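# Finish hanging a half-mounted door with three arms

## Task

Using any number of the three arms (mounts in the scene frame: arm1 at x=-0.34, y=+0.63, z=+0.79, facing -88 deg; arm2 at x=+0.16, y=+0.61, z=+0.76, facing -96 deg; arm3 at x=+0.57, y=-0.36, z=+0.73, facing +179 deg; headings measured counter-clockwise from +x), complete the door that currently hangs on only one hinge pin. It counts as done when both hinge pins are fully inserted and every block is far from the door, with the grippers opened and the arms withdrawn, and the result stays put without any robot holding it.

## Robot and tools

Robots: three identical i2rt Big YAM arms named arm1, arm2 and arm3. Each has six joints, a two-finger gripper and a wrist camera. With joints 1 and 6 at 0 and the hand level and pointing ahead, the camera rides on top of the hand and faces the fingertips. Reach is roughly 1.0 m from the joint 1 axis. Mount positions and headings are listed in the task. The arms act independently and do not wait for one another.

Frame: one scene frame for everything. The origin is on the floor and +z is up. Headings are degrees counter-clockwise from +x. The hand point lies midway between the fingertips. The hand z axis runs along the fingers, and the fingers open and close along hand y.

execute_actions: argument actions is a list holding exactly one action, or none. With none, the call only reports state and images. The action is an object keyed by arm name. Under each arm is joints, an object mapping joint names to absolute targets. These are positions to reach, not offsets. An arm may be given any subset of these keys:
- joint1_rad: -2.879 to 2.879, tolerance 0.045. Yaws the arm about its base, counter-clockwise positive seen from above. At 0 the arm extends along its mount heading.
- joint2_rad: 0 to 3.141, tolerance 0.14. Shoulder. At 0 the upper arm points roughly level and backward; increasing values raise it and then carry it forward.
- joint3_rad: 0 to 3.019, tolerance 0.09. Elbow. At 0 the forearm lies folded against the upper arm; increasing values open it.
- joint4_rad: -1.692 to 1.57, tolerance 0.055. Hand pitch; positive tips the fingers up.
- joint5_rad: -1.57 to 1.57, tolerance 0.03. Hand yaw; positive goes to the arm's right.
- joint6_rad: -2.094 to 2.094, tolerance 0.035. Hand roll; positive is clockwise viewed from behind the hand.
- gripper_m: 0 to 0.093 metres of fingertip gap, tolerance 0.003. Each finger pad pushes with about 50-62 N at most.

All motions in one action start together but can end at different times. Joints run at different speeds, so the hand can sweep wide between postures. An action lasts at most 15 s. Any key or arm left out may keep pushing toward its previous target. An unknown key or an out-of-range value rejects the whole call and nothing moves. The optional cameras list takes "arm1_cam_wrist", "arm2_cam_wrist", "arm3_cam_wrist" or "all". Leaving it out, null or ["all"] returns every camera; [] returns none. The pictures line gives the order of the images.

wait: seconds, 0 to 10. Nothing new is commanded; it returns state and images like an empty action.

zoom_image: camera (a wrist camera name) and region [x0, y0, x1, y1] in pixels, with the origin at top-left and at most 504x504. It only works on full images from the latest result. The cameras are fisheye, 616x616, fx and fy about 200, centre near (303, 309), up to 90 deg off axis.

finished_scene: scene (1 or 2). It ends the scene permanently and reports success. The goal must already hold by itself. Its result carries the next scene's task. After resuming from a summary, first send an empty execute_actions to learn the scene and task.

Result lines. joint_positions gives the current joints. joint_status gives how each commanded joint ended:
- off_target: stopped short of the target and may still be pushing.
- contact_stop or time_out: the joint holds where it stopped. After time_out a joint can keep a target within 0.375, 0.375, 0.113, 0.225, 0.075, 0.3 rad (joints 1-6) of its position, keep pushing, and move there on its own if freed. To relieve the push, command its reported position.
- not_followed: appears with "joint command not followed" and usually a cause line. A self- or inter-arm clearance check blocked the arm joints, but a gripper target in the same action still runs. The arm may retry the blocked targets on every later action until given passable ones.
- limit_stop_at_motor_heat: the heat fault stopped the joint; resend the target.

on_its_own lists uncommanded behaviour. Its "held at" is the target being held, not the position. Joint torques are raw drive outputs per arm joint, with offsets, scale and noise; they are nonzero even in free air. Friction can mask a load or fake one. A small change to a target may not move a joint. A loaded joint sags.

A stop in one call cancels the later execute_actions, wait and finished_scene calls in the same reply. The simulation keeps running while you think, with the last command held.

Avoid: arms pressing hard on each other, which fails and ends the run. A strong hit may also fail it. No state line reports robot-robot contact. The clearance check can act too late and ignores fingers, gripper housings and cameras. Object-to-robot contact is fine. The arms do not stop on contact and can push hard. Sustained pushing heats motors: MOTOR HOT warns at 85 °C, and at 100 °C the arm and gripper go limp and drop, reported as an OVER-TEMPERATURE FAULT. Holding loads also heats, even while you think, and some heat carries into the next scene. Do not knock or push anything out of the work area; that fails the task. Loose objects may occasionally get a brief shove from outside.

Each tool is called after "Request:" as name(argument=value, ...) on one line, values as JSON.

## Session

Request:
execute_actions(actions=[])

Scene clock: 0.00 s.
Joint torques (N m, as the arm reports them, + toward a larger angle): no reading
Motor temperatures (°C, as the motors report them): arm1=[26 23 35 25 27 26] | arm2=[25 28 34 25 26 27] | arm3=[23 29 36 26 25 26]
arm1.joint_positions: joint1_rad=-0.055 joint2_rad=+0.643 joint3_rad=+1.691 joint4_rad=-1.598 joint5_rad=+0.138 joint6_rad=+0.024 gripper_m=+0.094
arm1.joint_status: not commanded
arm1.hand: x=-0.3743 y=+0.4685 z=+1.4090 quat_wxyz=(-0.303, -0.654, -0.578, +0.383) (m; scene frame)
arm2.joint_positions: joint1_rad=+0.045 joint2_rad=+0.388 joint3_rad=+1.584 joint4_rad=-1.589 joint5_rad=+0.134 joint6_rad=-0.670 gripper_m=+0.095
arm2.joint_status: not commanded
arm2.hand: x=+0.1315 y=+0.5519 z=+1.3614 quat_wxyz=(-0.178, -0.419, -0.715, +0.530) (m; scene frame)
arm3.joint_positions: joint1_rad=-0.872 joint2_rad=+0.338 joint3_rad=+1.335 joint4_rad=-1.462 joint5_rad=-0.086 joint6_rad=-0.705 gripper_m=+0.094
arm3.joint_status: not commanded
arm3.hand: x=+0.4871 y=-0.2787 z=+1.2580 quat_wxyz=(-0.350, +0.849, -0.055, -0.393) (m; scene frame)
pictures: arm1_cam_wrist, arm2_cam_wrist, arm3_cam_wrist
Images, in order (width x height): arm1_cam_wrist 616x616, arm2_cam_wrist 616x616, arm3_cam_wrist 616x616.

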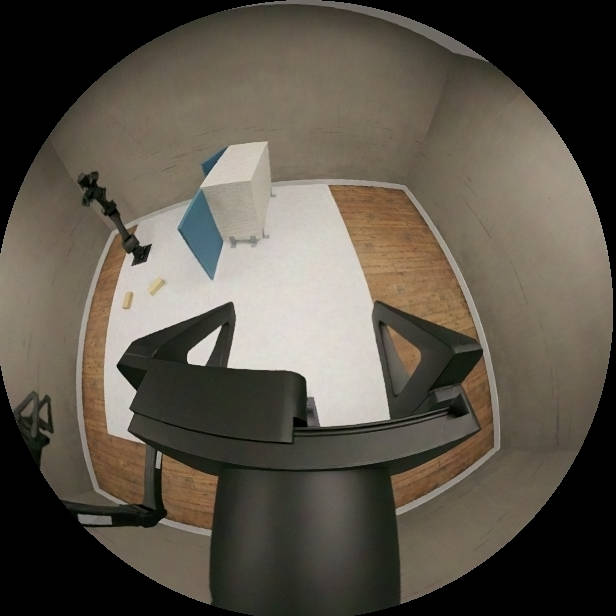

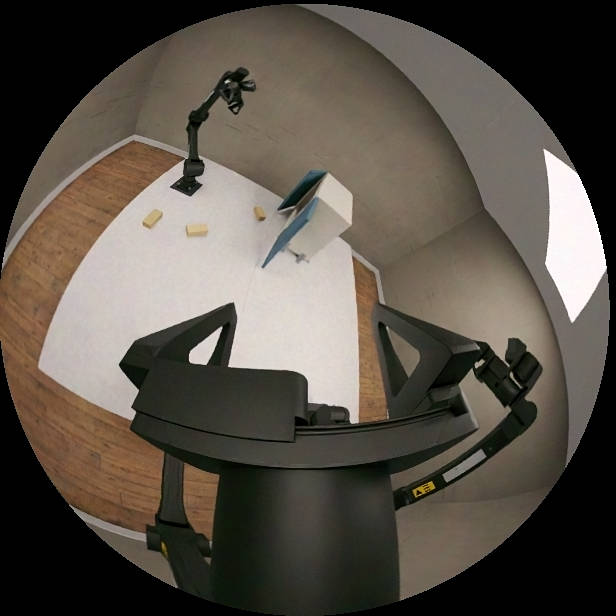

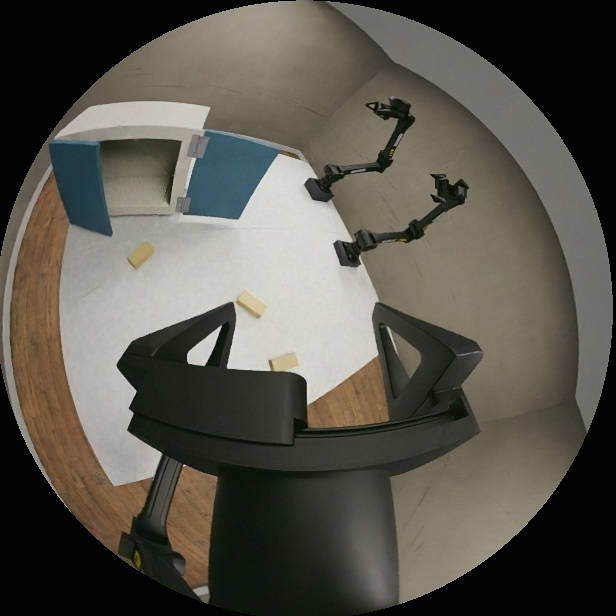

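Request:
execute_actions(actions=[])

Scene clock: 23.07 s.
Joint torques (N m, as the arm reports them, + toward a larger angle): arm1=[-0.06  3.51  6.81  1.66 -0.08 -0.02] | arm2=[-0.71  6.87  6.63  1.89  0.07  0.18] | arm3=[ 0.17  5.37  7.78  1.82 -0.18  0.09]
Motor temperatures (°C, as the motors report them): arm1=[26 23 37 25 27 26] | arm2=[25 28 36 25 26 27] | arm3=[23 29 39 27 25 26]
arm1.joint_positions: joint1_rad=-0.055 joint2_rad=+0.643 joint3_rad=+1.691 joint4_rad=-1.598 joint5_rad=+0.138 joint6_rad=+0.024 gripper_m=+0.094
arm1.joint_status: not commanded
arm1.hand: x=-0.3743 y=+0.4685 z=+1.4090 quat_wxyz=(-0.303, -0.654, -0.578, +0.383) (m; scene frame)
arm2.joint_positions: joint1_rad=+0.045 joint2_rad=+0.388 joint3_rad=+1.584 joint4_rad=-1.589 joint5_rad=+0.134 joint6_rad=-0.670 gripper_m=+0.095
arm2.joint_status: not commanded
arm2.hand: x=+0.1315 y=+0.5519 z=+1.3614 quat_wxyz=(-0.178, -0.419, -0.715, +0.530) (m; scene frame)
arm3.joint_positions: joint1_rad=-0.872 joint2_rad=+0.338 joint3_rad=+1.335 joint4_rad=-1.462 joint5_rad=-0.086 joint6_rad=-0.705 gripper_m=+0.094
arm3.joint_status: not commanded
arm3.hand: x=+0.4871 y=-0.2787 z=+1.2580 quat_wxyz=(-0.350, +0.849, -0.055, -0.393) (m; scene frame)
pictures: arm1_cam_wrist, arm2_cam_wrist, arm3_cam_wrist
Images, in order (width x height): arm1_cam_wrist 616x616, arm2_cam_wrist 616x616, arm3_cam_wrist 616x616.

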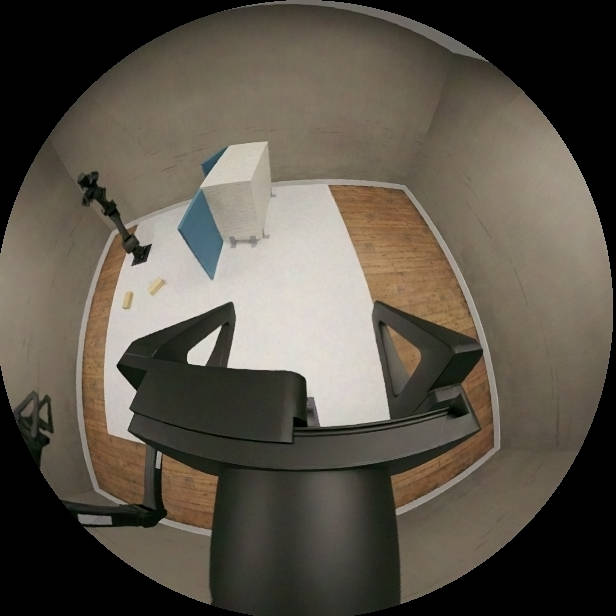

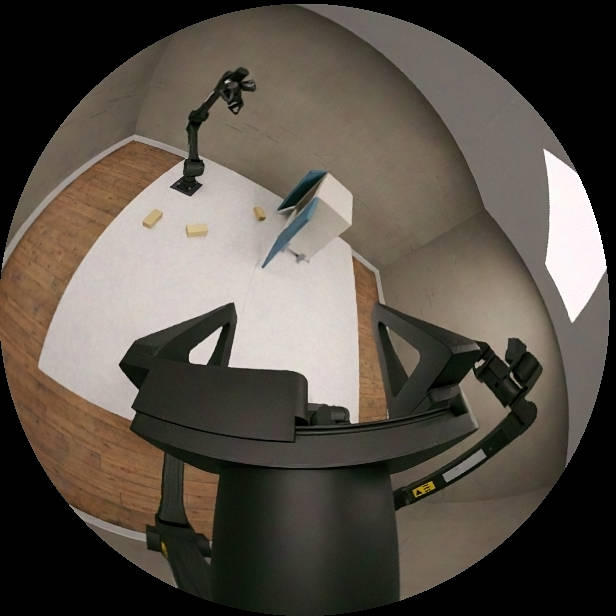

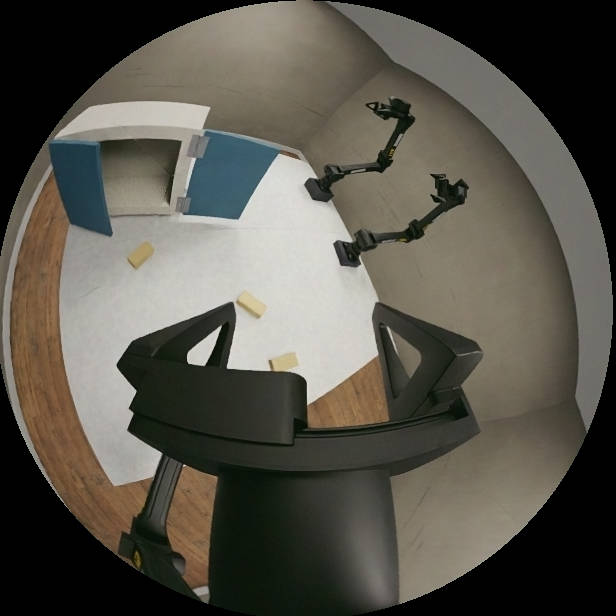

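Request:
zoom_image(camera="arm3_cam_wrist", region=[40, 90, 300, 390])

Request:
zoom_image(camera="arm2_cam_wrist", region=[30, 150, 380, 420])

Region (40, 90, 300, 390) of arm3_cam_wrist's 616x616 image, scaled by 1.680, with more detail than that image has; it fills the left 437 columns of this view, and the rest is white.

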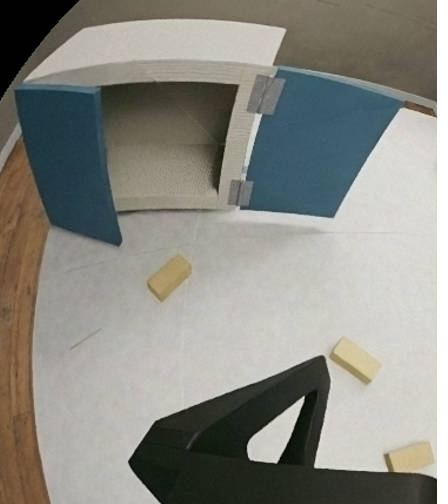

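Region (30, 150, 380, 420) of arm2_cam_wrist's 616x616 image, scaled by 1.440, with more detail than that image has; it fills the top 389 rows of this view, and the rest is white.

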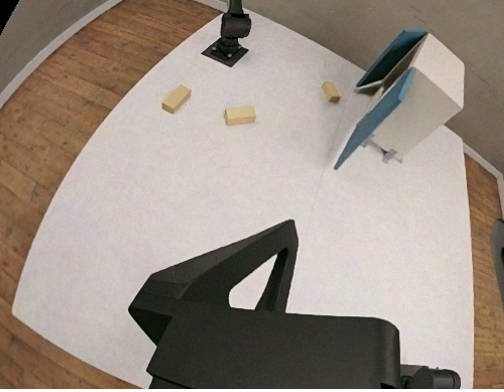

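Request:
execute_actions(actions=[{"arm3":{"joints":{"joint1_rad":0.5,"joint2_rad":1.0,"joint3_rad":1.16,"joint4_rad":-1.6,"joint5_rad":0,"joint6_rad":0}}}], cameras=["arm3_cam_wrist"])

Scene clock: 33.93 s.
Joint torques (N m, as the arm reports them, + toward a larger angle): arm1=[-0.16  3.7   6.81  1.63 -0.09 -0.01] | arm2=[-0.75  6.7   6.66  1.96  0.04  0.16] | arm3=[ 0.75 -4.77  9.47  0.31 -0.18  0.13]
Motor temperatures (°C, as the motors report them): arm1=[26 23 38 25 27 26] | arm2=[25 28 36 25 26 27] | arm3=[23 29 40 27 25 26]
arm1.joint_positions: joint1_rad=-0.055 joint2_rad=+0.643 joint3_rad=+1.691 joint4_rad=-1.598 joint5_rad=+0.138 joint6_rad=+0.024 gripper_m=+0.094
arm1.joint_status: not commanded
arm1.hand: x=-0.3743 y=+0.4685 z=+1.4090 quat_wxyz=(-0.303, -0.654, -0.578, +0.383) (m; scene frame)
arm2.joint_positions: joint1_rad=+0.045 joint2_rad=+0.388 joint3_rad=+1.584 joint4_rad=-1.589 joint5_rad=+0.134 joint6_rad=-0.670 gripper_m=+0.095
arm2.joint_status: not commanded
arm2.hand: x=+0.1315 y=+0.5519 z=+1.3614 quat_wxyz=(-0.178, -0.419, -0.715, +0.530) (m; scene frame)
arm3.joint_positions: joint1_rad=+0.492 joint2_rad=+1.008 joint3_rad=+1.155 joint4_rad=-1.589 joint5_rad=+0.001 joint6_rad=-0.008 gripper_m=+0.094
arm3.joint_status: all done
arm3.hand: x=+0.3151 y=-0.4884 z=+1.0258 quat_wxyz=(+0.014, +0.969, +0.239, -0.062) (m; scene frame)
pictures: arm3_cam_wrist
Images, in order (width x height): arm3_cam_wrist 616x616.

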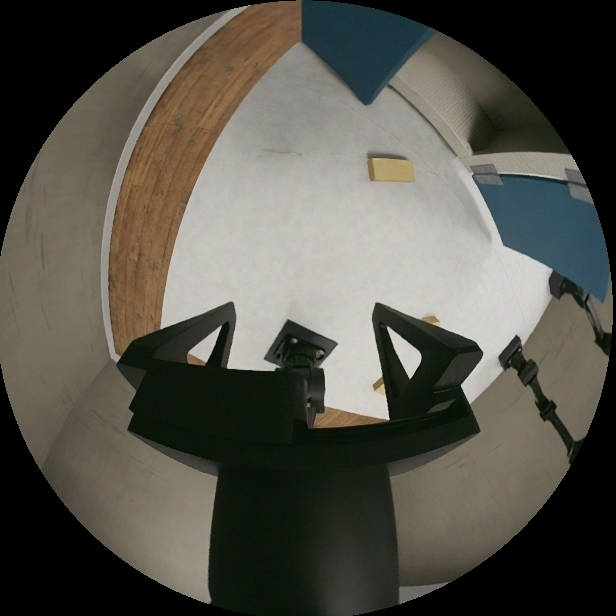

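Request:
zoom_image(camera="arm3_cam_wrist", region=[200, 100, 440, 260])

Request:
zoom_image(camera="arm3_cam_wrist", region=[440, 130, 616, 300])

Region (200, 100, 440, 260) of arm3_cam_wrist's 616x616 image, scaled by 2.100, with more detail than that image has.

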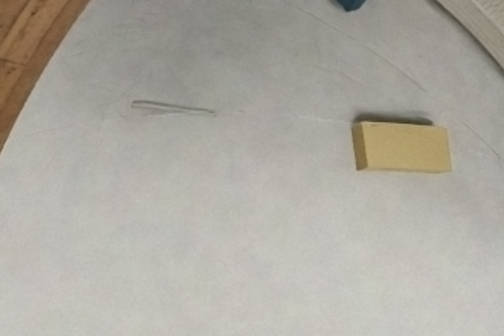

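Region (440, 130, 616, 300) of arm3_cam_wrist's 616x616 image, scaled by 2.864, with more detail than that image has; it fills the top 487 rows of this view, and the rest is white.

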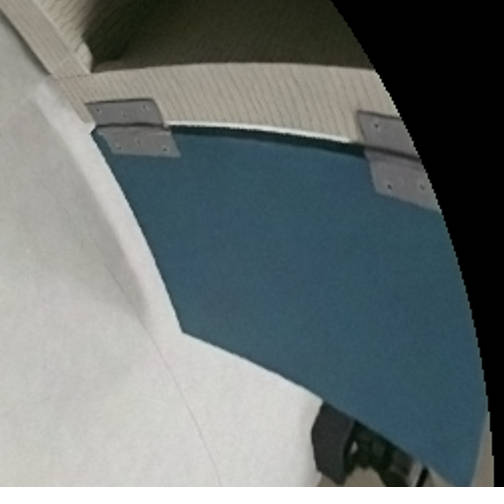

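Request:
execute_actions(actions=[{"arm3":{"joints":{"joint1_rad":0.59,"joint2_rad":1.61,"joint3_rad":1.25,"joint4_rad":-1.2,"gripper_m":0.04}}}], cameras=["arm3_cam_wrist"])

Request:
zoom_image(camera="arm3_cam_wrist", region=[180, 130, 420, 330])

Scene clock: 53.23 s.
Joint torques (N m, as the arm reports them, + toward a larger angle): arm1=[-0.21  3.64  6.8   1.65 -0.09 -0.01] | arm2=[-0.66  6.75  6.71  1.82  0.07  0.21] | arm3=[  0.93 -12.19  10.42   0.76  -0.16   0.1 ]
Motor temperatures (°C, as the motors report them): arm1=[26 23 38 25 27 26] | arm2=[25 28 36 25 26 27] | arm3=[23 29 42 26 25 26]
arm1.joint_positions: joint1_rad=-0.055 joint2_rad=+0.643 joint3_rad=+1.691 joint4_rad=-1.598 joint5_rad=+0.138 joint6_rad=+0.024 gripper_m=+0.094
arm1.joint_status: not commanded
arm1.hand: x=-0.3743 y=+0.4685 z=+1.4090 quat_wxyz=(-0.303, -0.654, -0.578, +0.383) (m; scene frame)
arm2.joint_positions: joint1_rad=+0.045 joint2_rad=+0.388 joint3_rad=+1.584 joint4_rad=-1.589 joint5_rad=+0.134 joint6_rad=-0.670 gripper_m=+0.095
arm2.joint_status: not commanded
arm2.hand: x=+0.1315 y=+0.5519 z=+1.3614 quat_wxyz=(-0.178, -0.419, -0.715, +0.530) (m; scene frame)
arm3.joint_positions: joint1_rad=+0.584 joint2_rad=+1.621 joint3_rad=+1.223 joint4_rad=-1.211 joint5_rad=+0.001 joint6_rad=-0.007 gripper_m=+0.040
arm3.joint_status: all done
arm3.hand: x=+0.1892 y=-0.6000 z=+0.8382 quat_wxyz=(-0.006, +0.959, +0.284, +0.018) (m; scene frame)
pictures: arm3_cam_wrist
Images, in order (width x height): arm3_cam_wrist 616x616.

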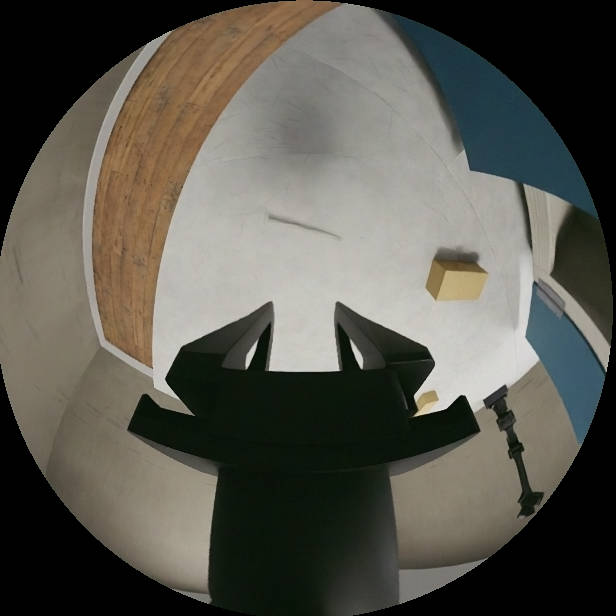

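Region (180, 130, 420, 330) of arm3_cam_wrist's 616x616 image, scaled by 2.100, with more detail than that image has.

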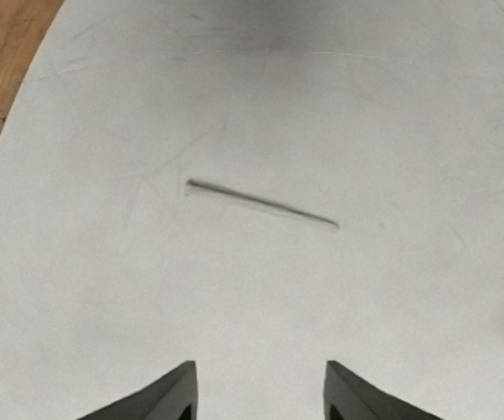

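Request:
execute_actions(actions=[{"arm3":{"joints":{"joint2_rad":1.72,"joint3_rad":1.2,"joint4_rad":-1.06,"joint6_rad":-1.265}}}], cameras=["arm3_cam_wrist"])

Request:
zoom_image(camera="arm3_cam_wrist", region=[200, 130, 400, 330])

Scene clock: 63.60 s.
Joint torques (N m, as the arm reports them, + toward a larger angle): arm1=[-0.1   3.71  6.8   1.66 -0.08 -0.02] | arm2=[-0.83  6.76  6.69  1.97  0.06  0.17] | arm3=[  0.58 -12.81   7.84   0.75  -0.24  -0.05]
Motor temperatures (°C, as the motors report them): arm1=[26 23 38 25 27 26] | arm2=[25 28 36 25 26 27] | arm3=[23 31 43 26 25 26]
arm1.joint_positions: joint1_rad=-0.055 joint2_rad=+0.643 joint3_rad=+1.691 joint4_rad=-1.598 joint5_rad=+0.138 joint6_rad=+0.024 gripper_m=+0.094
arm1.joint_status: not commanded
arm1.hand: x=-0.3743 y=+0.4685 z=+1.4090 quat_wxyz=(-0.303, -0.654, -0.578, +0.383) (m; scene frame)
arm2.joint_positions: joint1_rad=+0.045 joint2_rad=+0.388 joint3_rad=+1.584 joint4_rad=-1.589 joint5_rad=+0.134 joint6_rad=-0.670 gripper_m=+0.095
arm2.joint_status: not commanded
arm2.hand: x=+0.1315 y=+0.5519 z=+1.3614 quat_wxyz=(-0.178, -0.419, -0.715, +0.530) (m; scene frame)
arm3.joint_positions: joint1_rad=+0.584 joint2_rad=+1.724 joint3_rad=+1.196 joint4_rad=-1.072 joint5_rad=+0.001 joint6_rad=-1.257 gripper_m=+0.040
arm3.joint_status: all done
arm3.hand: x=+0.1739 y=-0.6098 z=+0.7830 quat_wxyz=(+0.004, +0.612, +0.791, +0.014) (m; scene frame)
pictures: arm3_cam_wrist
Images, in order (width x height): arm3_cam_wrist 616x616.

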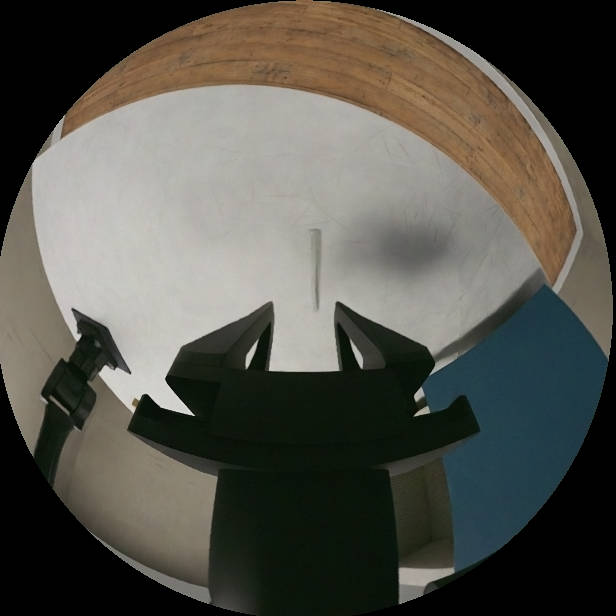

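Region (200, 130, 400, 330) of arm3_cam_wrist's 616x616 image, scaled by 2.520, with more detail than that image has.

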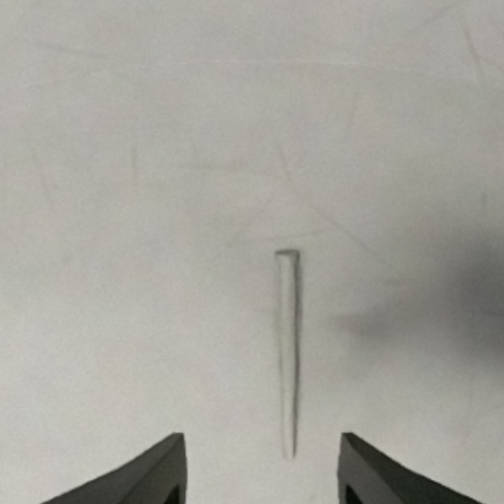

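Request:
execute_actions(actions=[{"arm3":{"joints":{"joint1_rad":0.644,"joint2_rad":1.80,"joint3_rad":1.175,"joint4_rad":-0.94,"joint6_rad":-1.21}}}], cameras=["arm3_cam_wrist"])

Scene clock: 74.43 s.
Joint torques (N m, as the arm reports them, + toward a larger angle): arm1=[-0.23  3.57  6.79  1.65 -0.1  -0.02] | arm2=[-0.7   6.6   6.76  1.94  0.04  0.17] | arm3=[  0.67 -12.48   7.31   0.87  -0.25   0.12]
Motor temperatures (°C, as the motors report them): arm1=[26 23 38 25 27 26] | arm2=[25 28 36 25 26 27] | arm3=[23 31 42 26 25 26]
arm1.joint_positions: joint1_rad=-0.055 joint2_rad=+0.643 joint3_rad=+1.691 joint4_rad=-1.598 joint5_rad=+0.138 joint6_rad=+0.024 gripper_m=+0.094
arm1.joint_status: not commanded
arm1.hand: x=-0.3743 y=+0.4685 z=+1.4090 quat_wxyz=(-0.303, -0.654, -0.578, +0.383) (m; scene frame)
arm2.joint_positions: joint1_rad=+0.045 joint2_rad=+0.388 joint3_rad=+1.584 joint4_rad=-1.589 joint5_rad=+0.134 joint6_rad=-0.670 gripper_m=+0.095
arm2.joint_status: not commanded
arm2.hand: x=+0.1315 y=+0.5519 z=+1.3614 quat_wxyz=(-0.178, -0.419, -0.715, +0.530) (m; scene frame)
arm3.joint_positions: joint1_rad=+0.641 joint2_rad=+1.797 joint3_rad=+1.174 joint4_rad=-0.952 joint5_rad=+0.001 joint6_rad=-1.218 gripper_m=+0.040
arm3.joint_status: all done
arm3.hand: x=+0.1789 y=-0.6390 z=+0.7421 quat_wxyz=(+0.000, +0.605, +0.797, +0.003) (m; scene frame)
pictures: arm3_cam_wrist
Images, in order (width x height): arm3_cam_wrist 616x616.

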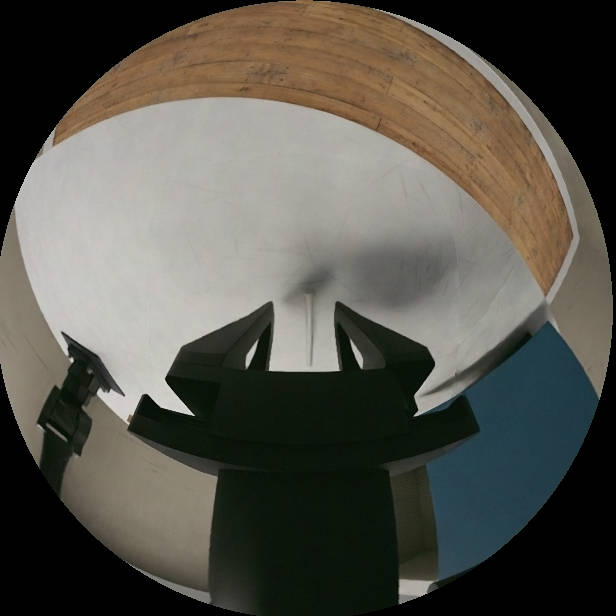

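Request:
execute_actions(actions=[{"arm3":{"joints":{"joint2_rad":1.83,"joint4_rad":-0.92}}}], cameras=["arm3_cam_wrist"])

Request:
zoom_image(camera="arm3_cam_wrist", region=[250, 250, 370, 370])

Scene clock: 80.47 s.
Joint torques (N m, as the arm reports them, + toward a larger angle): arm1=[-0.21  3.77  6.77  1.63 -0.08 -0.02] | arm2=[-0.75  6.53  6.76  1.92  0.07  0.19] | arm3=[  0.33 -12.27   7.15   0.81  -0.26   0.11]
Motor temperatures (°C, as the motors report them): arm1=[26 23 38 25 27 26] | arm2=[25 28 36 25 26 27] | arm3=[23 31 41 26 25 26]
arm1.joint_positions: joint1_rad=-0.055 joint2_rad=+0.643 joint3_rad=+1.691 joint4_rad=-1.598 joint5_rad=+0.138 joint6_rad=+0.024 gripper_m=+0.094
arm1.joint_status: not commanded
arm1.hand: x=-0.3743 y=+0.4685 z=+1.4090 quat_wxyz=(-0.303, -0.654, -0.578, +0.383) (m; scene frame)
arm2.joint_positions: joint1_rad=+0.045 joint2_rad=+0.388 joint3_rad=+1.584 joint4_rad=-1.589 joint5_rad=+0.134 joint6_rad=-0.670 gripper_m=+0.095
arm2.joint_status: not commanded
arm2.hand: x=+0.1315 y=+0.5519 z=+1.3614 quat_wxyz=(-0.178, -0.419, -0.715, +0.530) (m; scene frame)
arm3.joint_positions: joint1_rad=+0.641 joint2_rad=+1.815 joint3_rad=+1.174 joint4_rad=-0.932 joint5_rad=+0.001 joint6_rad=-1.218 gripper_m=+0.040
arm3.joint_status: all done
arm3.hand: x=+0.1767 y=-0.6406 z=+0.7338 quat_wxyz=(+0.000, +0.605, +0.796, +0.002) (m; scene frame)
pictures: arm3_cam_wrist
Images, in order (width x height): arm3_cam_wrist 616x616.

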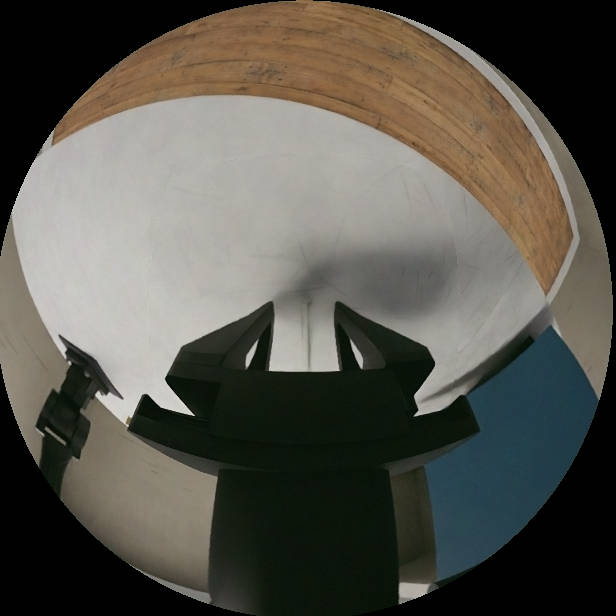

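Region (250, 250, 370, 370) of arm3_cam_wrist's 616x616 image, scaled by 4.200, with more detail than that image has.

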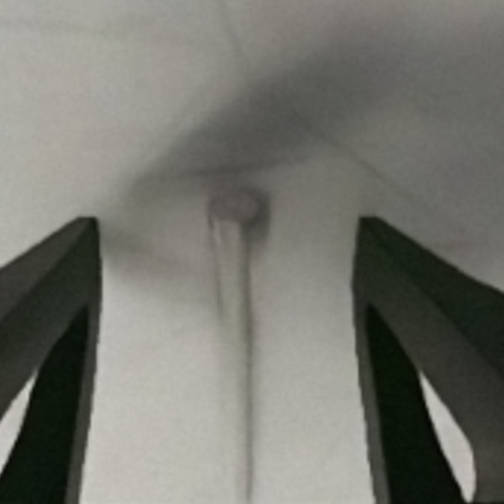

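Request:
execute_actions(actions=[{"arm3":{"joints":{"joint1_rad":0.603}}}], cameras=["arm3_cam_wrist"])

Request:
zoom_image(camera="arm3_cam_wrist", region=[250, 250, 370, 370])

Scene clock: 84.83 s.
Joint torques (N m, as the arm reports them, + toward a larger angle): arm1=[-0.19  3.64  6.79  1.59 -0.09 -0.02] | arm2=[-0.58  6.67  6.62  1.89  0.04  0.15] | arm3=[ -1.34 -11.77   7.17   0.84  -0.25   0.1 ]
Motor temperatures (°C, as the motors report them): arm1=[26 23 38 25 27 26] | arm2=[25 28 36 25 26 27] | arm3=[23 31 41 26 25 26]
arm1.joint_positions: joint1_rad=-0.055 joint2_rad=+0.643 joint3_rad=+1.691 joint4_rad=-1.598 joint5_rad=+0.138 joint6_rad=+0.024 gripper_m=+0.094
arm1.joint_status: not commanded
arm1.hand: x=-0.3743 y=+0.4685 z=+1.4090 quat_wxyz=(-0.303, -0.654, -0.578, +0.383) (m; scene frame)
arm2.joint_positions: joint1_rad=+0.045 joint2_rad=+0.388 joint3_rad=+1.584 joint4_rad=-1.589 joint5_rad=+0.134 joint6_rad=-0.670 gripper_m=+0.095
arm2.joint_status: not commanded
arm2.hand: x=+0.1315 y=+0.5519 z=+1.3614 quat_wxyz=(-0.178, -0.419, -0.715, +0.530) (m; scene frame)
arm3.joint_positions: joint1_rad=+0.611 joint2_rad=+1.815 joint3_rad=+1.174 joint4_rad=-0.932 joint5_rad=+0.001 joint6_rad=-1.218 gripper_m=+0.040
arm3.joint_status: all done
arm3.hand: x=+0.1684 y=-0.6286 z=+0.7338 quat_wxyz=(+0.000, +0.617, +0.787, +0.002) (m; scene frame)
pictures: arm3_cam_wrist
Images, in order (width x height): arm3_cam_wrist 616x616.

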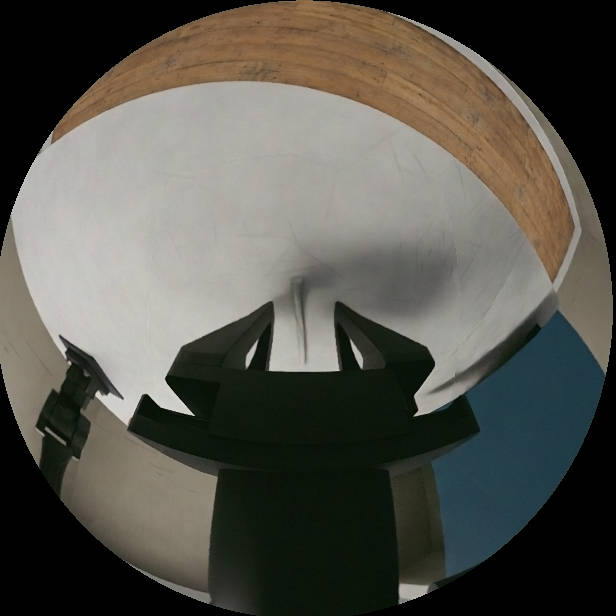

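Region (250, 250, 370, 370) of arm3_cam_wrist's 616x616 image, scaled by 4.200, with more detail than that image has.

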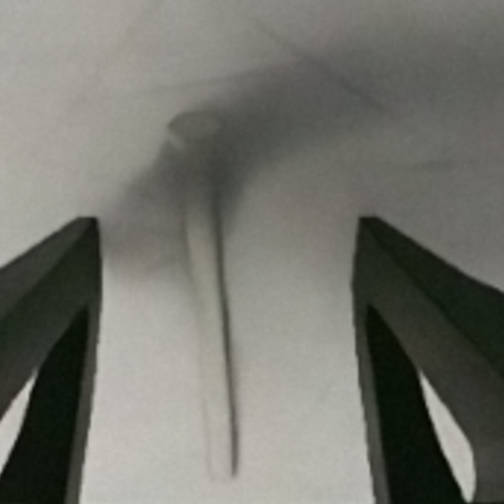

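Fine. Close, then lift.

Request:
execute_actions(actions=[{"arm3":{"joints":{"gripper_m":0.0}}}], cameras=[])

Request:
execute_actions(actions=[{"arm3":{"joints":{"joint2_rad":1.4,"joint4_rad":-1.2}}}], cameras=[])

Request:
execute_actions(actions=[{"arm3":{"joints":{"joint1_rad":0.3,"joint2_rad":1.0,"joint3_rad":0.9,"joint4_rad":0.1,"joint6_rad":0}},"arm2":{"joints":{"joint1_rad":0.1,"joint2_rad":1.0,"joint3_rad":1.0,"joint4_rad":-0.4,"joint5_rad":0.4,"joint6_rad":0}}}])

Scene clock: 93.27 s.
Joint torques (N m, as the arm reports them, + toward a larger angle): arm1=[-0.28  3.73  6.82  1.68 -0.08 -0.02] | arm2=[-0.75  6.54  6.65  1.96  0.07  0.16] | arm3=[ -0.2  -11.75   7.23   0.91  -0.24   0.13]
Motor temperatures (°C, as the motors report them): arm1=[26 23 38 25 27 26] | arm2=[25 28 36 25 26 27] | arm3=[23 31 41 26 25 26]
arm1.joint_positions: joint1_rad=-0.055 joint2_rad=+0.643 joint3_rad=+1.691 joint4_rad=-1.598 joint5_rad=+0.138 joint6_rad=+0.024 gripper_m=+0.094
arm1.joint_status: not commanded
arm1.hand: x=-0.3743 y=+0.4685 z=+1.4090 quat_wxyz=(-0.303, -0.654, -0.578, +0.383) (m; scene frame)
arm2.joint_positions: joint1_rad=+0.045 joint2_rad=+0.388 joint3_rad=+1.584 joint4_rad=-1.589 joint5_rad=+0.134 joint6_rad=-0.670 gripper_m=+0.095
arm2.joint_status: not commanded
arm2.hand: x=+0.1315 y=+0.5519 z=+1.3614 quat_wxyz=(-0.178, -0.419, -0.715, +0.530) (m; scene frame)
arm3.joint_positions: joint1_rad=+0.611 joint2_rad=+1.815 joint3_rad=+1.174 joint4_rad=-0.932 joint5_rad=+0.001 joint6_rad=-1.217 gripper_m=+0.002
arm3.joint_status: all done
arm3.hand: x=+0.1683 y=-0.6286 z=+0.7338 quat_wxyz=(+0.000, +0.617, +0.787, +0.002) (m; scene frame)
pictures: none
No camera images: the call's "cameras" was empty. Leave "cameras" out to get every camera's image.

Scene clock: 94.57 s.
Joint torques (N m, as the arm reports them, + toward a larger angle): arm1=[-0.18  3.51  6.8   1.62 -0.08 -0.02] | arm2=[-0.74  6.4   6.73  2.09  0.06  0.17] | arm3=[-0.25 -8.2   9.63  0.33 -0.25  0.12]
Motor temperatures (°C, as the motors report them): arm1=[26 23 38 25 27 26] | arm2=[25 28 36 25 26 27] | arm3=[23 31 41 26 25 26]
arm1.joint_positions: joint1_rad=-0.055 joint2_rad=+0.643 joint3_rad=+1.691 joint4_rad=-1.598 joint5_rad=+0.138 joint6_rad=+0.024 gripper_m=+0.094
arm1.joint_status: not commanded
arm1.hand: x=-0.3743 y=+0.4685 z=+1.4090 quat_wxyz=(-0.303, -0.654, -0.578, +0.383) (m; scene frame)
arm2.joint_positions: joint1_rad=+0.045 joint2_rad=+0.388 joint3_rad=+1.584 joint4_rad=-1.589 joint5_rad=+0.134 joint6_rad=-0.670 gripper_m=+0.095
arm2.joint_status: not commanded
arm2.hand: x=+0.1315 y=+0.5519 z=+1.3614 quat_wxyz=(-0.178, -0.419, -0.715, +0.530) (m; scene frame)
arm3.joint_positions: joint1_rad=+0.611 joint2_rad=+1.388 joint3_rad=+1.167 joint4_rad=-1.191 joint5_rad=+0.001 joint6_rad=-1.217 gripper_m=+0.002
arm3.joint_status: all done
arm3.hand: x=+0.2125 y=-0.5989 z=+0.9153 quat_wxyz=(-0.025, +0.615, +0.785, -0.075) (m; scene frame)
pictures: none
No camera images: the call's "cameras" was empty. Leave "cameras" out to get every camera's image.

Scene clock: 96.57 s.
Joint torques (N m, as the arm reports them, + toward a larger angle): arm1=[-0.24  3.61  6.77  1.6  -0.09 -0.02] | arm2=[-0.05 -6.37 13.95  2.82  0.35  0.24] | arm3=[ 0.47 -4.66 10.21  2.56 -0.16  0.13]
Motor temperatures (°C, as the motors report them): arm1=[26 23 38 25 27 26] | arm2=[25 28 36 25 26 27] | arm3=[23 31 41 26 25 26]
arm1.joint_positions: joint1_rad=-0.055 joint2_rad=+0.643 joint3_rad=+1.691 joint4_rad=-1.598 joint5_rad=+0.138 joint6_rad=+0.024 gripper_m=+0.094
arm1.joint_status: not commanded
arm1.hand: x=-0.3743 y=+0.4685 z=+1.4090 quat_wxyz=(-0.303, -0.654, -0.578, +0.383) (m; scene frame)
arm2.joint_positions: joint1_rad=+0.092 joint2_rad=+1.000 joint3_rad=+0.972 joint4_rad=-0.428 joint5_rad=+0.396 joint6_rad=-0.009 gripper_m=+0.095
arm2.joint_status: all done
arm2.hand: x=+0.0854 y=+0.1475 z=+1.1377 quat_wxyz=(-0.246, -0.665, -0.509, +0.487) (m; scene frame)
arm3.joint_positions: joint1_rad=+0.299 joint2_rad=+0.993 joint3_rad=+0.901 joint4_rad=+0.078 joint5_rad=+0.000 joint6_rad=-0.008 gripper_m=+0.002
arm3.joint_status: all done
arm3.hand: x=+0.0912 y=-0.4963 z=+1.1728 quat_wxyz=(+0.096, +0.705, +0.103, -0.695) (m; scene frame)
pictures: arm1_cam_wrist, arm2_cam_wrist, arm3_cam_wrist
Images, in order (width x height): arm1_cam_wrist 616x616, arm2_cam_wrist 616x616, arm3_cam_wrist 616x616.

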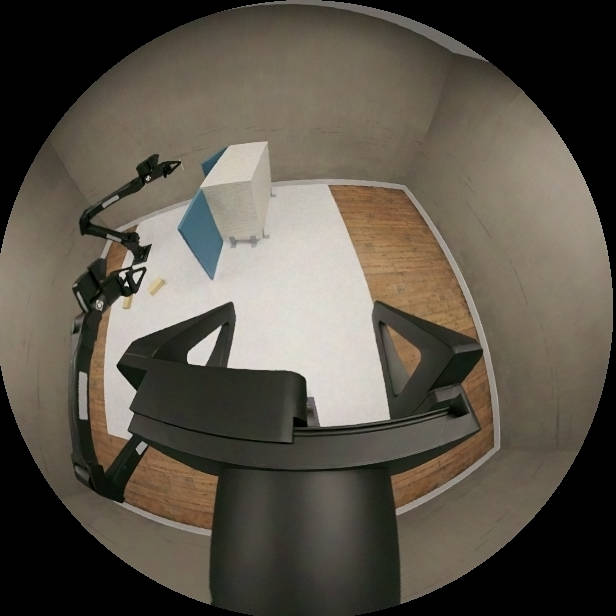

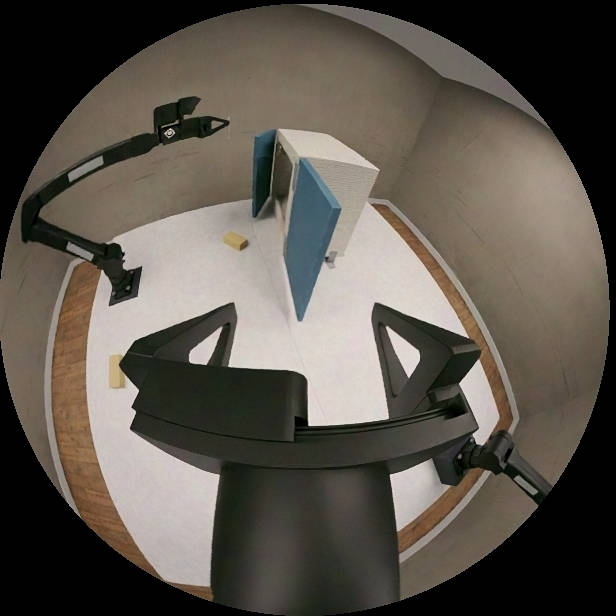

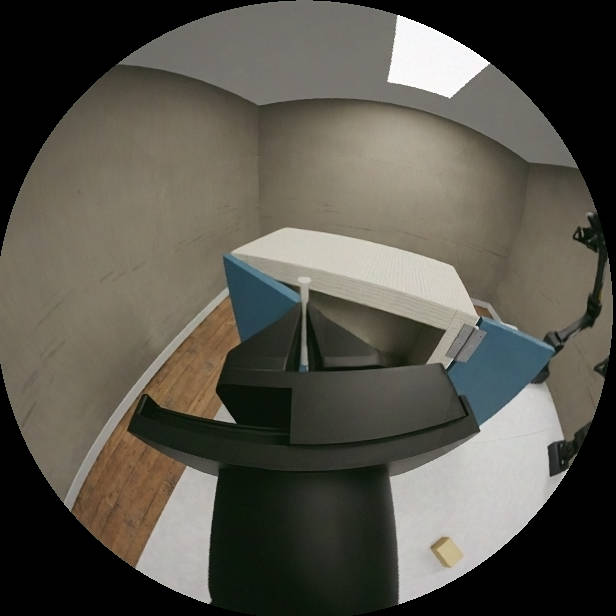

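Request:
execute_actions(actions=[{"arm3":{"joints":{"joint1_rad":-0.15,"joint2_rad":1.0,"joint3_rad":0.75,"joint4_rad":0.0}}}], cameras=["arm3_cam_wrist"])

Request:
zoom_image(camera="arm3_cam_wrist", region=[200, 220, 480, 500])

Scene clock: 101.90 s.
Joint torques (N m, as the arm reports them, + toward a larger angle): arm1=[-0.17  3.39  6.78  1.63 -0.1  -0.02] | arm2=[ 0.37 -5.96 14.01  2.83  0.36  0.23] | arm3=[-0.19 -5.34 10.8   1.72 -0.13  0.12]
Motor temperatures (°C, as the motors report them): arm1=[26 23 38 25 27 26] | arm2=[25 28 38 25 26 27] | arm3=[23 31 42 27 25 26]
arm1.joint_positions: joint1_rad=-0.055 joint2_rad=+0.643 joint3_rad=+1.691 joint4_rad=-1.598 joint5_rad=+0.138 joint6_rad=+0.024 gripper_m=+0.094
arm1.joint_status: not commanded
arm1.hand: x=-0.3743 y=+0.4685 z=+1.4090 quat_wxyz=(-0.303, -0.654, -0.578, +0.383) (m; scene frame)
arm2.joint_positions: joint1_rad=+0.092 joint2_rad=+1.000 joint3_rad=+0.972 joint4_rad=-0.428 joint5_rad=+0.396 joint6_rad=-0.009 gripper_m=+0.095
arm2.joint_status: not commanded
arm2.hand: x=+0.0854 y=+0.1475 z=+1.1377 quat_wxyz=(-0.246, -0.665, -0.509, +0.487) (m; scene frame)
arm3.joint_positions: joint1_rad=-0.145 joint2_rad=+1.002 joint3_rad=+0.740 joint4_rad=+0.003 joint5_rad=+0.000 joint6_rad=-0.007 gripper_m=+0.002
arm3.joint_status: all done
arm3.hand: x=+0.0946 y=-0.2798 z=+1.0509 quat_wxyz=(-0.052, +0.790, -0.061, -0.608) (m; scene frame)
pictures: arm3_cam_wrist
Images, in order (width x height): arm3_cam_wrist 616x616.

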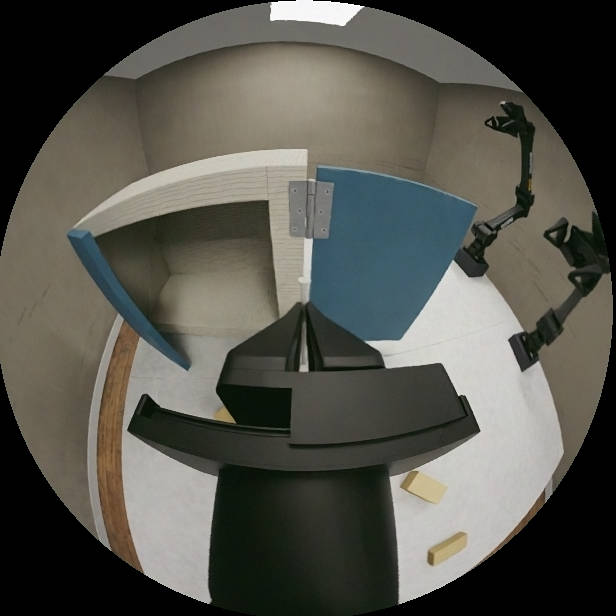

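Region (200, 220, 480, 500) of arm3_cam_wrist's 616x616 image, scaled by 1.800, with more detail than that image has.

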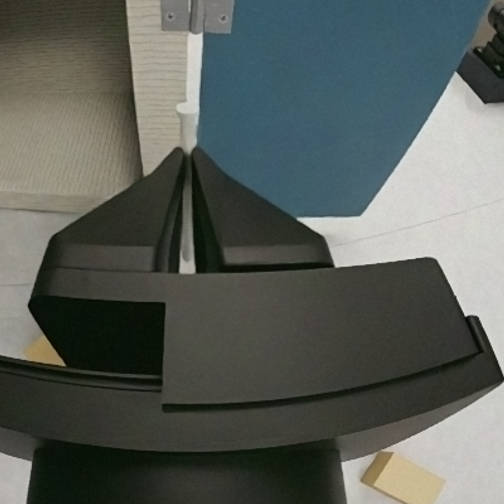

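Request:
zoom_image(camera="arm3_cam_wrist", region=[260, 140, 360, 260])

Request:
execute_actions(actions=[{"arm3":{"joints":{"joint1_rad":-0.25,"joint3_rad":0.45,"joint4_rad":0.0}}}], cameras=["arm3_cam_wrist"])

Request:
zoom_image(camera="arm3_cam_wrist", region=[180, 80, 380, 320])

Region (260, 140, 360, 260) of arm3_cam_wrist's 616x616 image, scaled by 4.200, with more detail than that image has.

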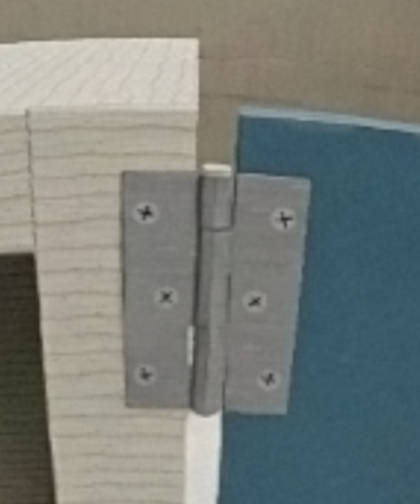

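Scene clock: 107.17 s.
Joint torques (N m, as the arm reports them, + toward a larger angle): arm1=[-0.1   3.63  6.82  1.65 -0.09 -0.02] | arm2=[ 0.14 -6.15 14.03  2.83  0.36  0.25] | arm3=[-0.29 -3.86  9.43  1.82 -0.12  0.09]
Motor temperatures (°C, as the motors report them): arm1=[26 23 38 25 27 26] | arm2=[25 28 39 25 26 27] | arm3=[23 30 43 27 25 26]
arm1.joint_positions: joint1_rad=-0.055 joint2_rad=+0.643 joint3_rad=+1.691 joint4_rad=-1.598 joint5_rad=+0.138 joint6_rad=+0.024 gripper_m=+0.094
arm1.joint_status: not commanded
arm1.hand: x=-0.3743 y=+0.4685 z=+1.4090 quat_wxyz=(-0.303, -0.654, -0.578, +0.383) (m; scene frame)
arm2.joint_positions: joint1_rad=+0.092 joint2_rad=+1.000 joint3_rad=+0.972 joint4_rad=-0.428 joint5_rad=+0.396 joint6_rad=-0.009 gripper_m=+0.095
arm2.joint_status: not commanded
arm2.hand: x=+0.0854 y=+0.1475 z=+1.1377 quat_wxyz=(-0.246, -0.665, -0.509, +0.487) (m; scene frame)
arm3.joint_positions: joint1_rad=-0.248 joint2_rad=+1.002 joint3_rad=+0.442 joint4_rad=+0.001 joint5_rad=+0.000 joint6_rad=-0.007 gripper_m=+0.002
arm3.joint_status: all done
arm3.hand: x=+0.1769 y=-0.2510 z=+0.8799 quat_wxyz=(-0.066, +0.867, -0.112, -0.480) (m; scene frame)
pictures: arm3_cam_wrist
Images, in order (width x height): arm3_cam_wrist 616x616.

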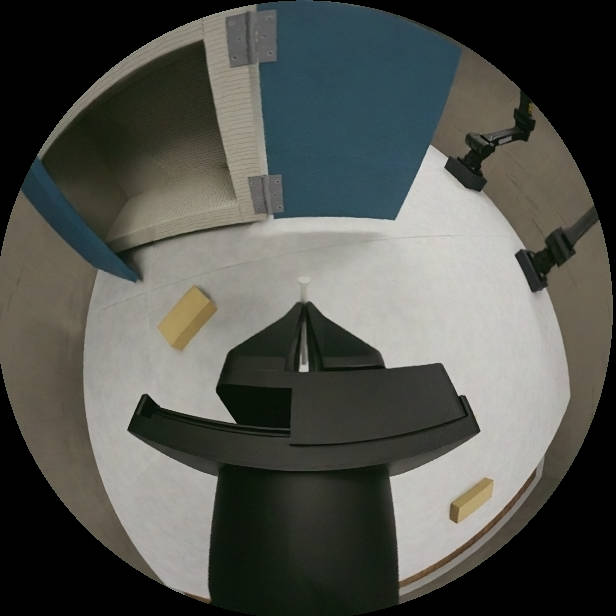

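Region (180, 80, 380, 320) of arm3_cam_wrist's 616x616 image, scaled by 2.100, with more detail than that image has.

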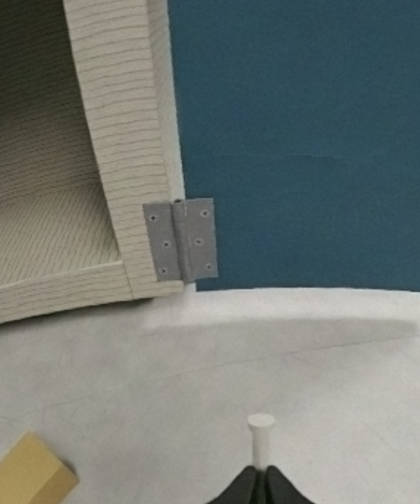

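Request:
execute_actions(actions=[{"arm3":{"joints":{"joint1_rad":-0.17,"joint2_rad":1.6,"joint3_rad":0.72,"joint4_rad":0.91}},"arm2":{"joints":{"joint1_rad":0.2,"joint2_rad":1.5,"joint3_rad":0.75,"joint4_rad":0.7,"joint5_rad":0.5}}}], cameras=["arm2_cam_wrist","arm3_cam_wrist"])

Scene clock: 117.43 s.
Joint torques (N m, as the arm reports them, + toward a larger angle): arm1=[-0.06  3.56  6.76  1.65 -0.09 -0.02] | arm2=[ -0.82 -10.84  10.69   2.69   0.26   0.23] | arm3=[  0.86 -10.44   8.81   2.55  -0.16   0.11]
Motor temperatures (°C, as the motors report them): arm1=[26 23 38 25 27 26] | arm2=[25 28 40 25 26 27] | arm3=[23 30 43 27 25 26]
arm1.joint_positions: joint1_rad=-0.055 joint2_rad=+0.643 joint3_rad=+1.691 joint4_rad=-1.598 joint5_rad=+0.138 joint6_rad=+0.024 gripper_m=+0.094
arm1.joint_status: not commanded
arm1.hand: x=-0.3743 y=+0.4685 z=+1.4090 quat_wxyz=(-0.303, -0.654, -0.578, +0.383) (m; scene frame)
arm2.joint_positions: joint1_rad=+0.201 joint2_rad=+1.507 joint3_rad=+0.728 joint4_rad=+0.672 joint5_rad=+0.496 joint6_rad=-0.007 gripper_m=+0.095
arm2.joint_status: all done
arm2.hand: x=+0.1311 y=+0.0442 z=+0.9862 quat_wxyz=(-0.357, -0.606, -0.422, +0.572) (m; scene frame)
arm3.joint_positions: joint1_rad=-0.177 joint2_rad=+1.604 joint3_rad=+0.698 joint4_rad=+0.888 joint5_rad=+0.000 joint6_rad=-0.007 gripper_m=+0.002
arm3.joint_status: all done
arm3.hand: x=-0.0031 y=-0.2451 z=+0.9282 quat_wxyz=(-0.070, +0.711, -0.066, -0.697) (m; scene frame)
pictures: arm2_cam_wrist, arm3_cam_wrist
Images, in order (width x height): arm2_cam_wrist 616x616, arm3_cam_wrist 616x616.

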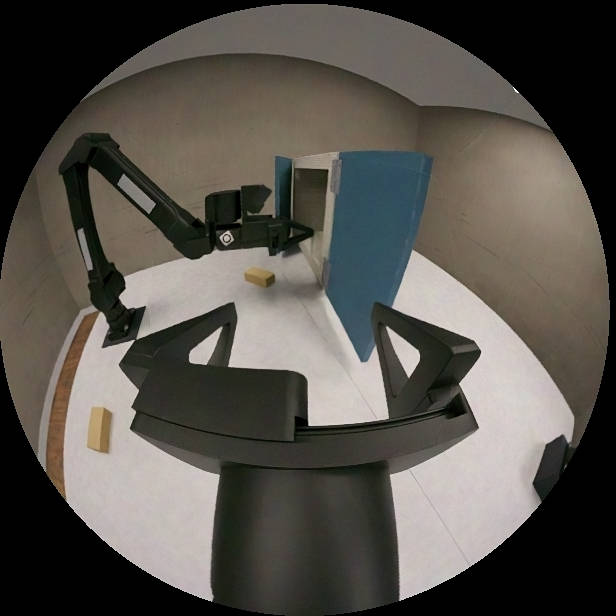

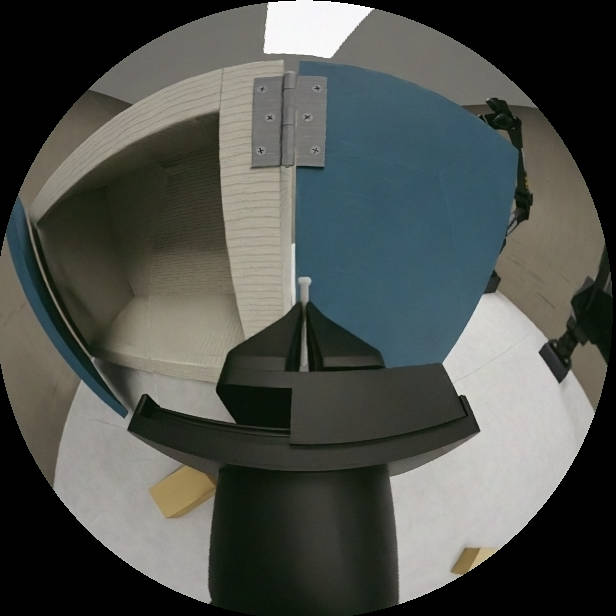

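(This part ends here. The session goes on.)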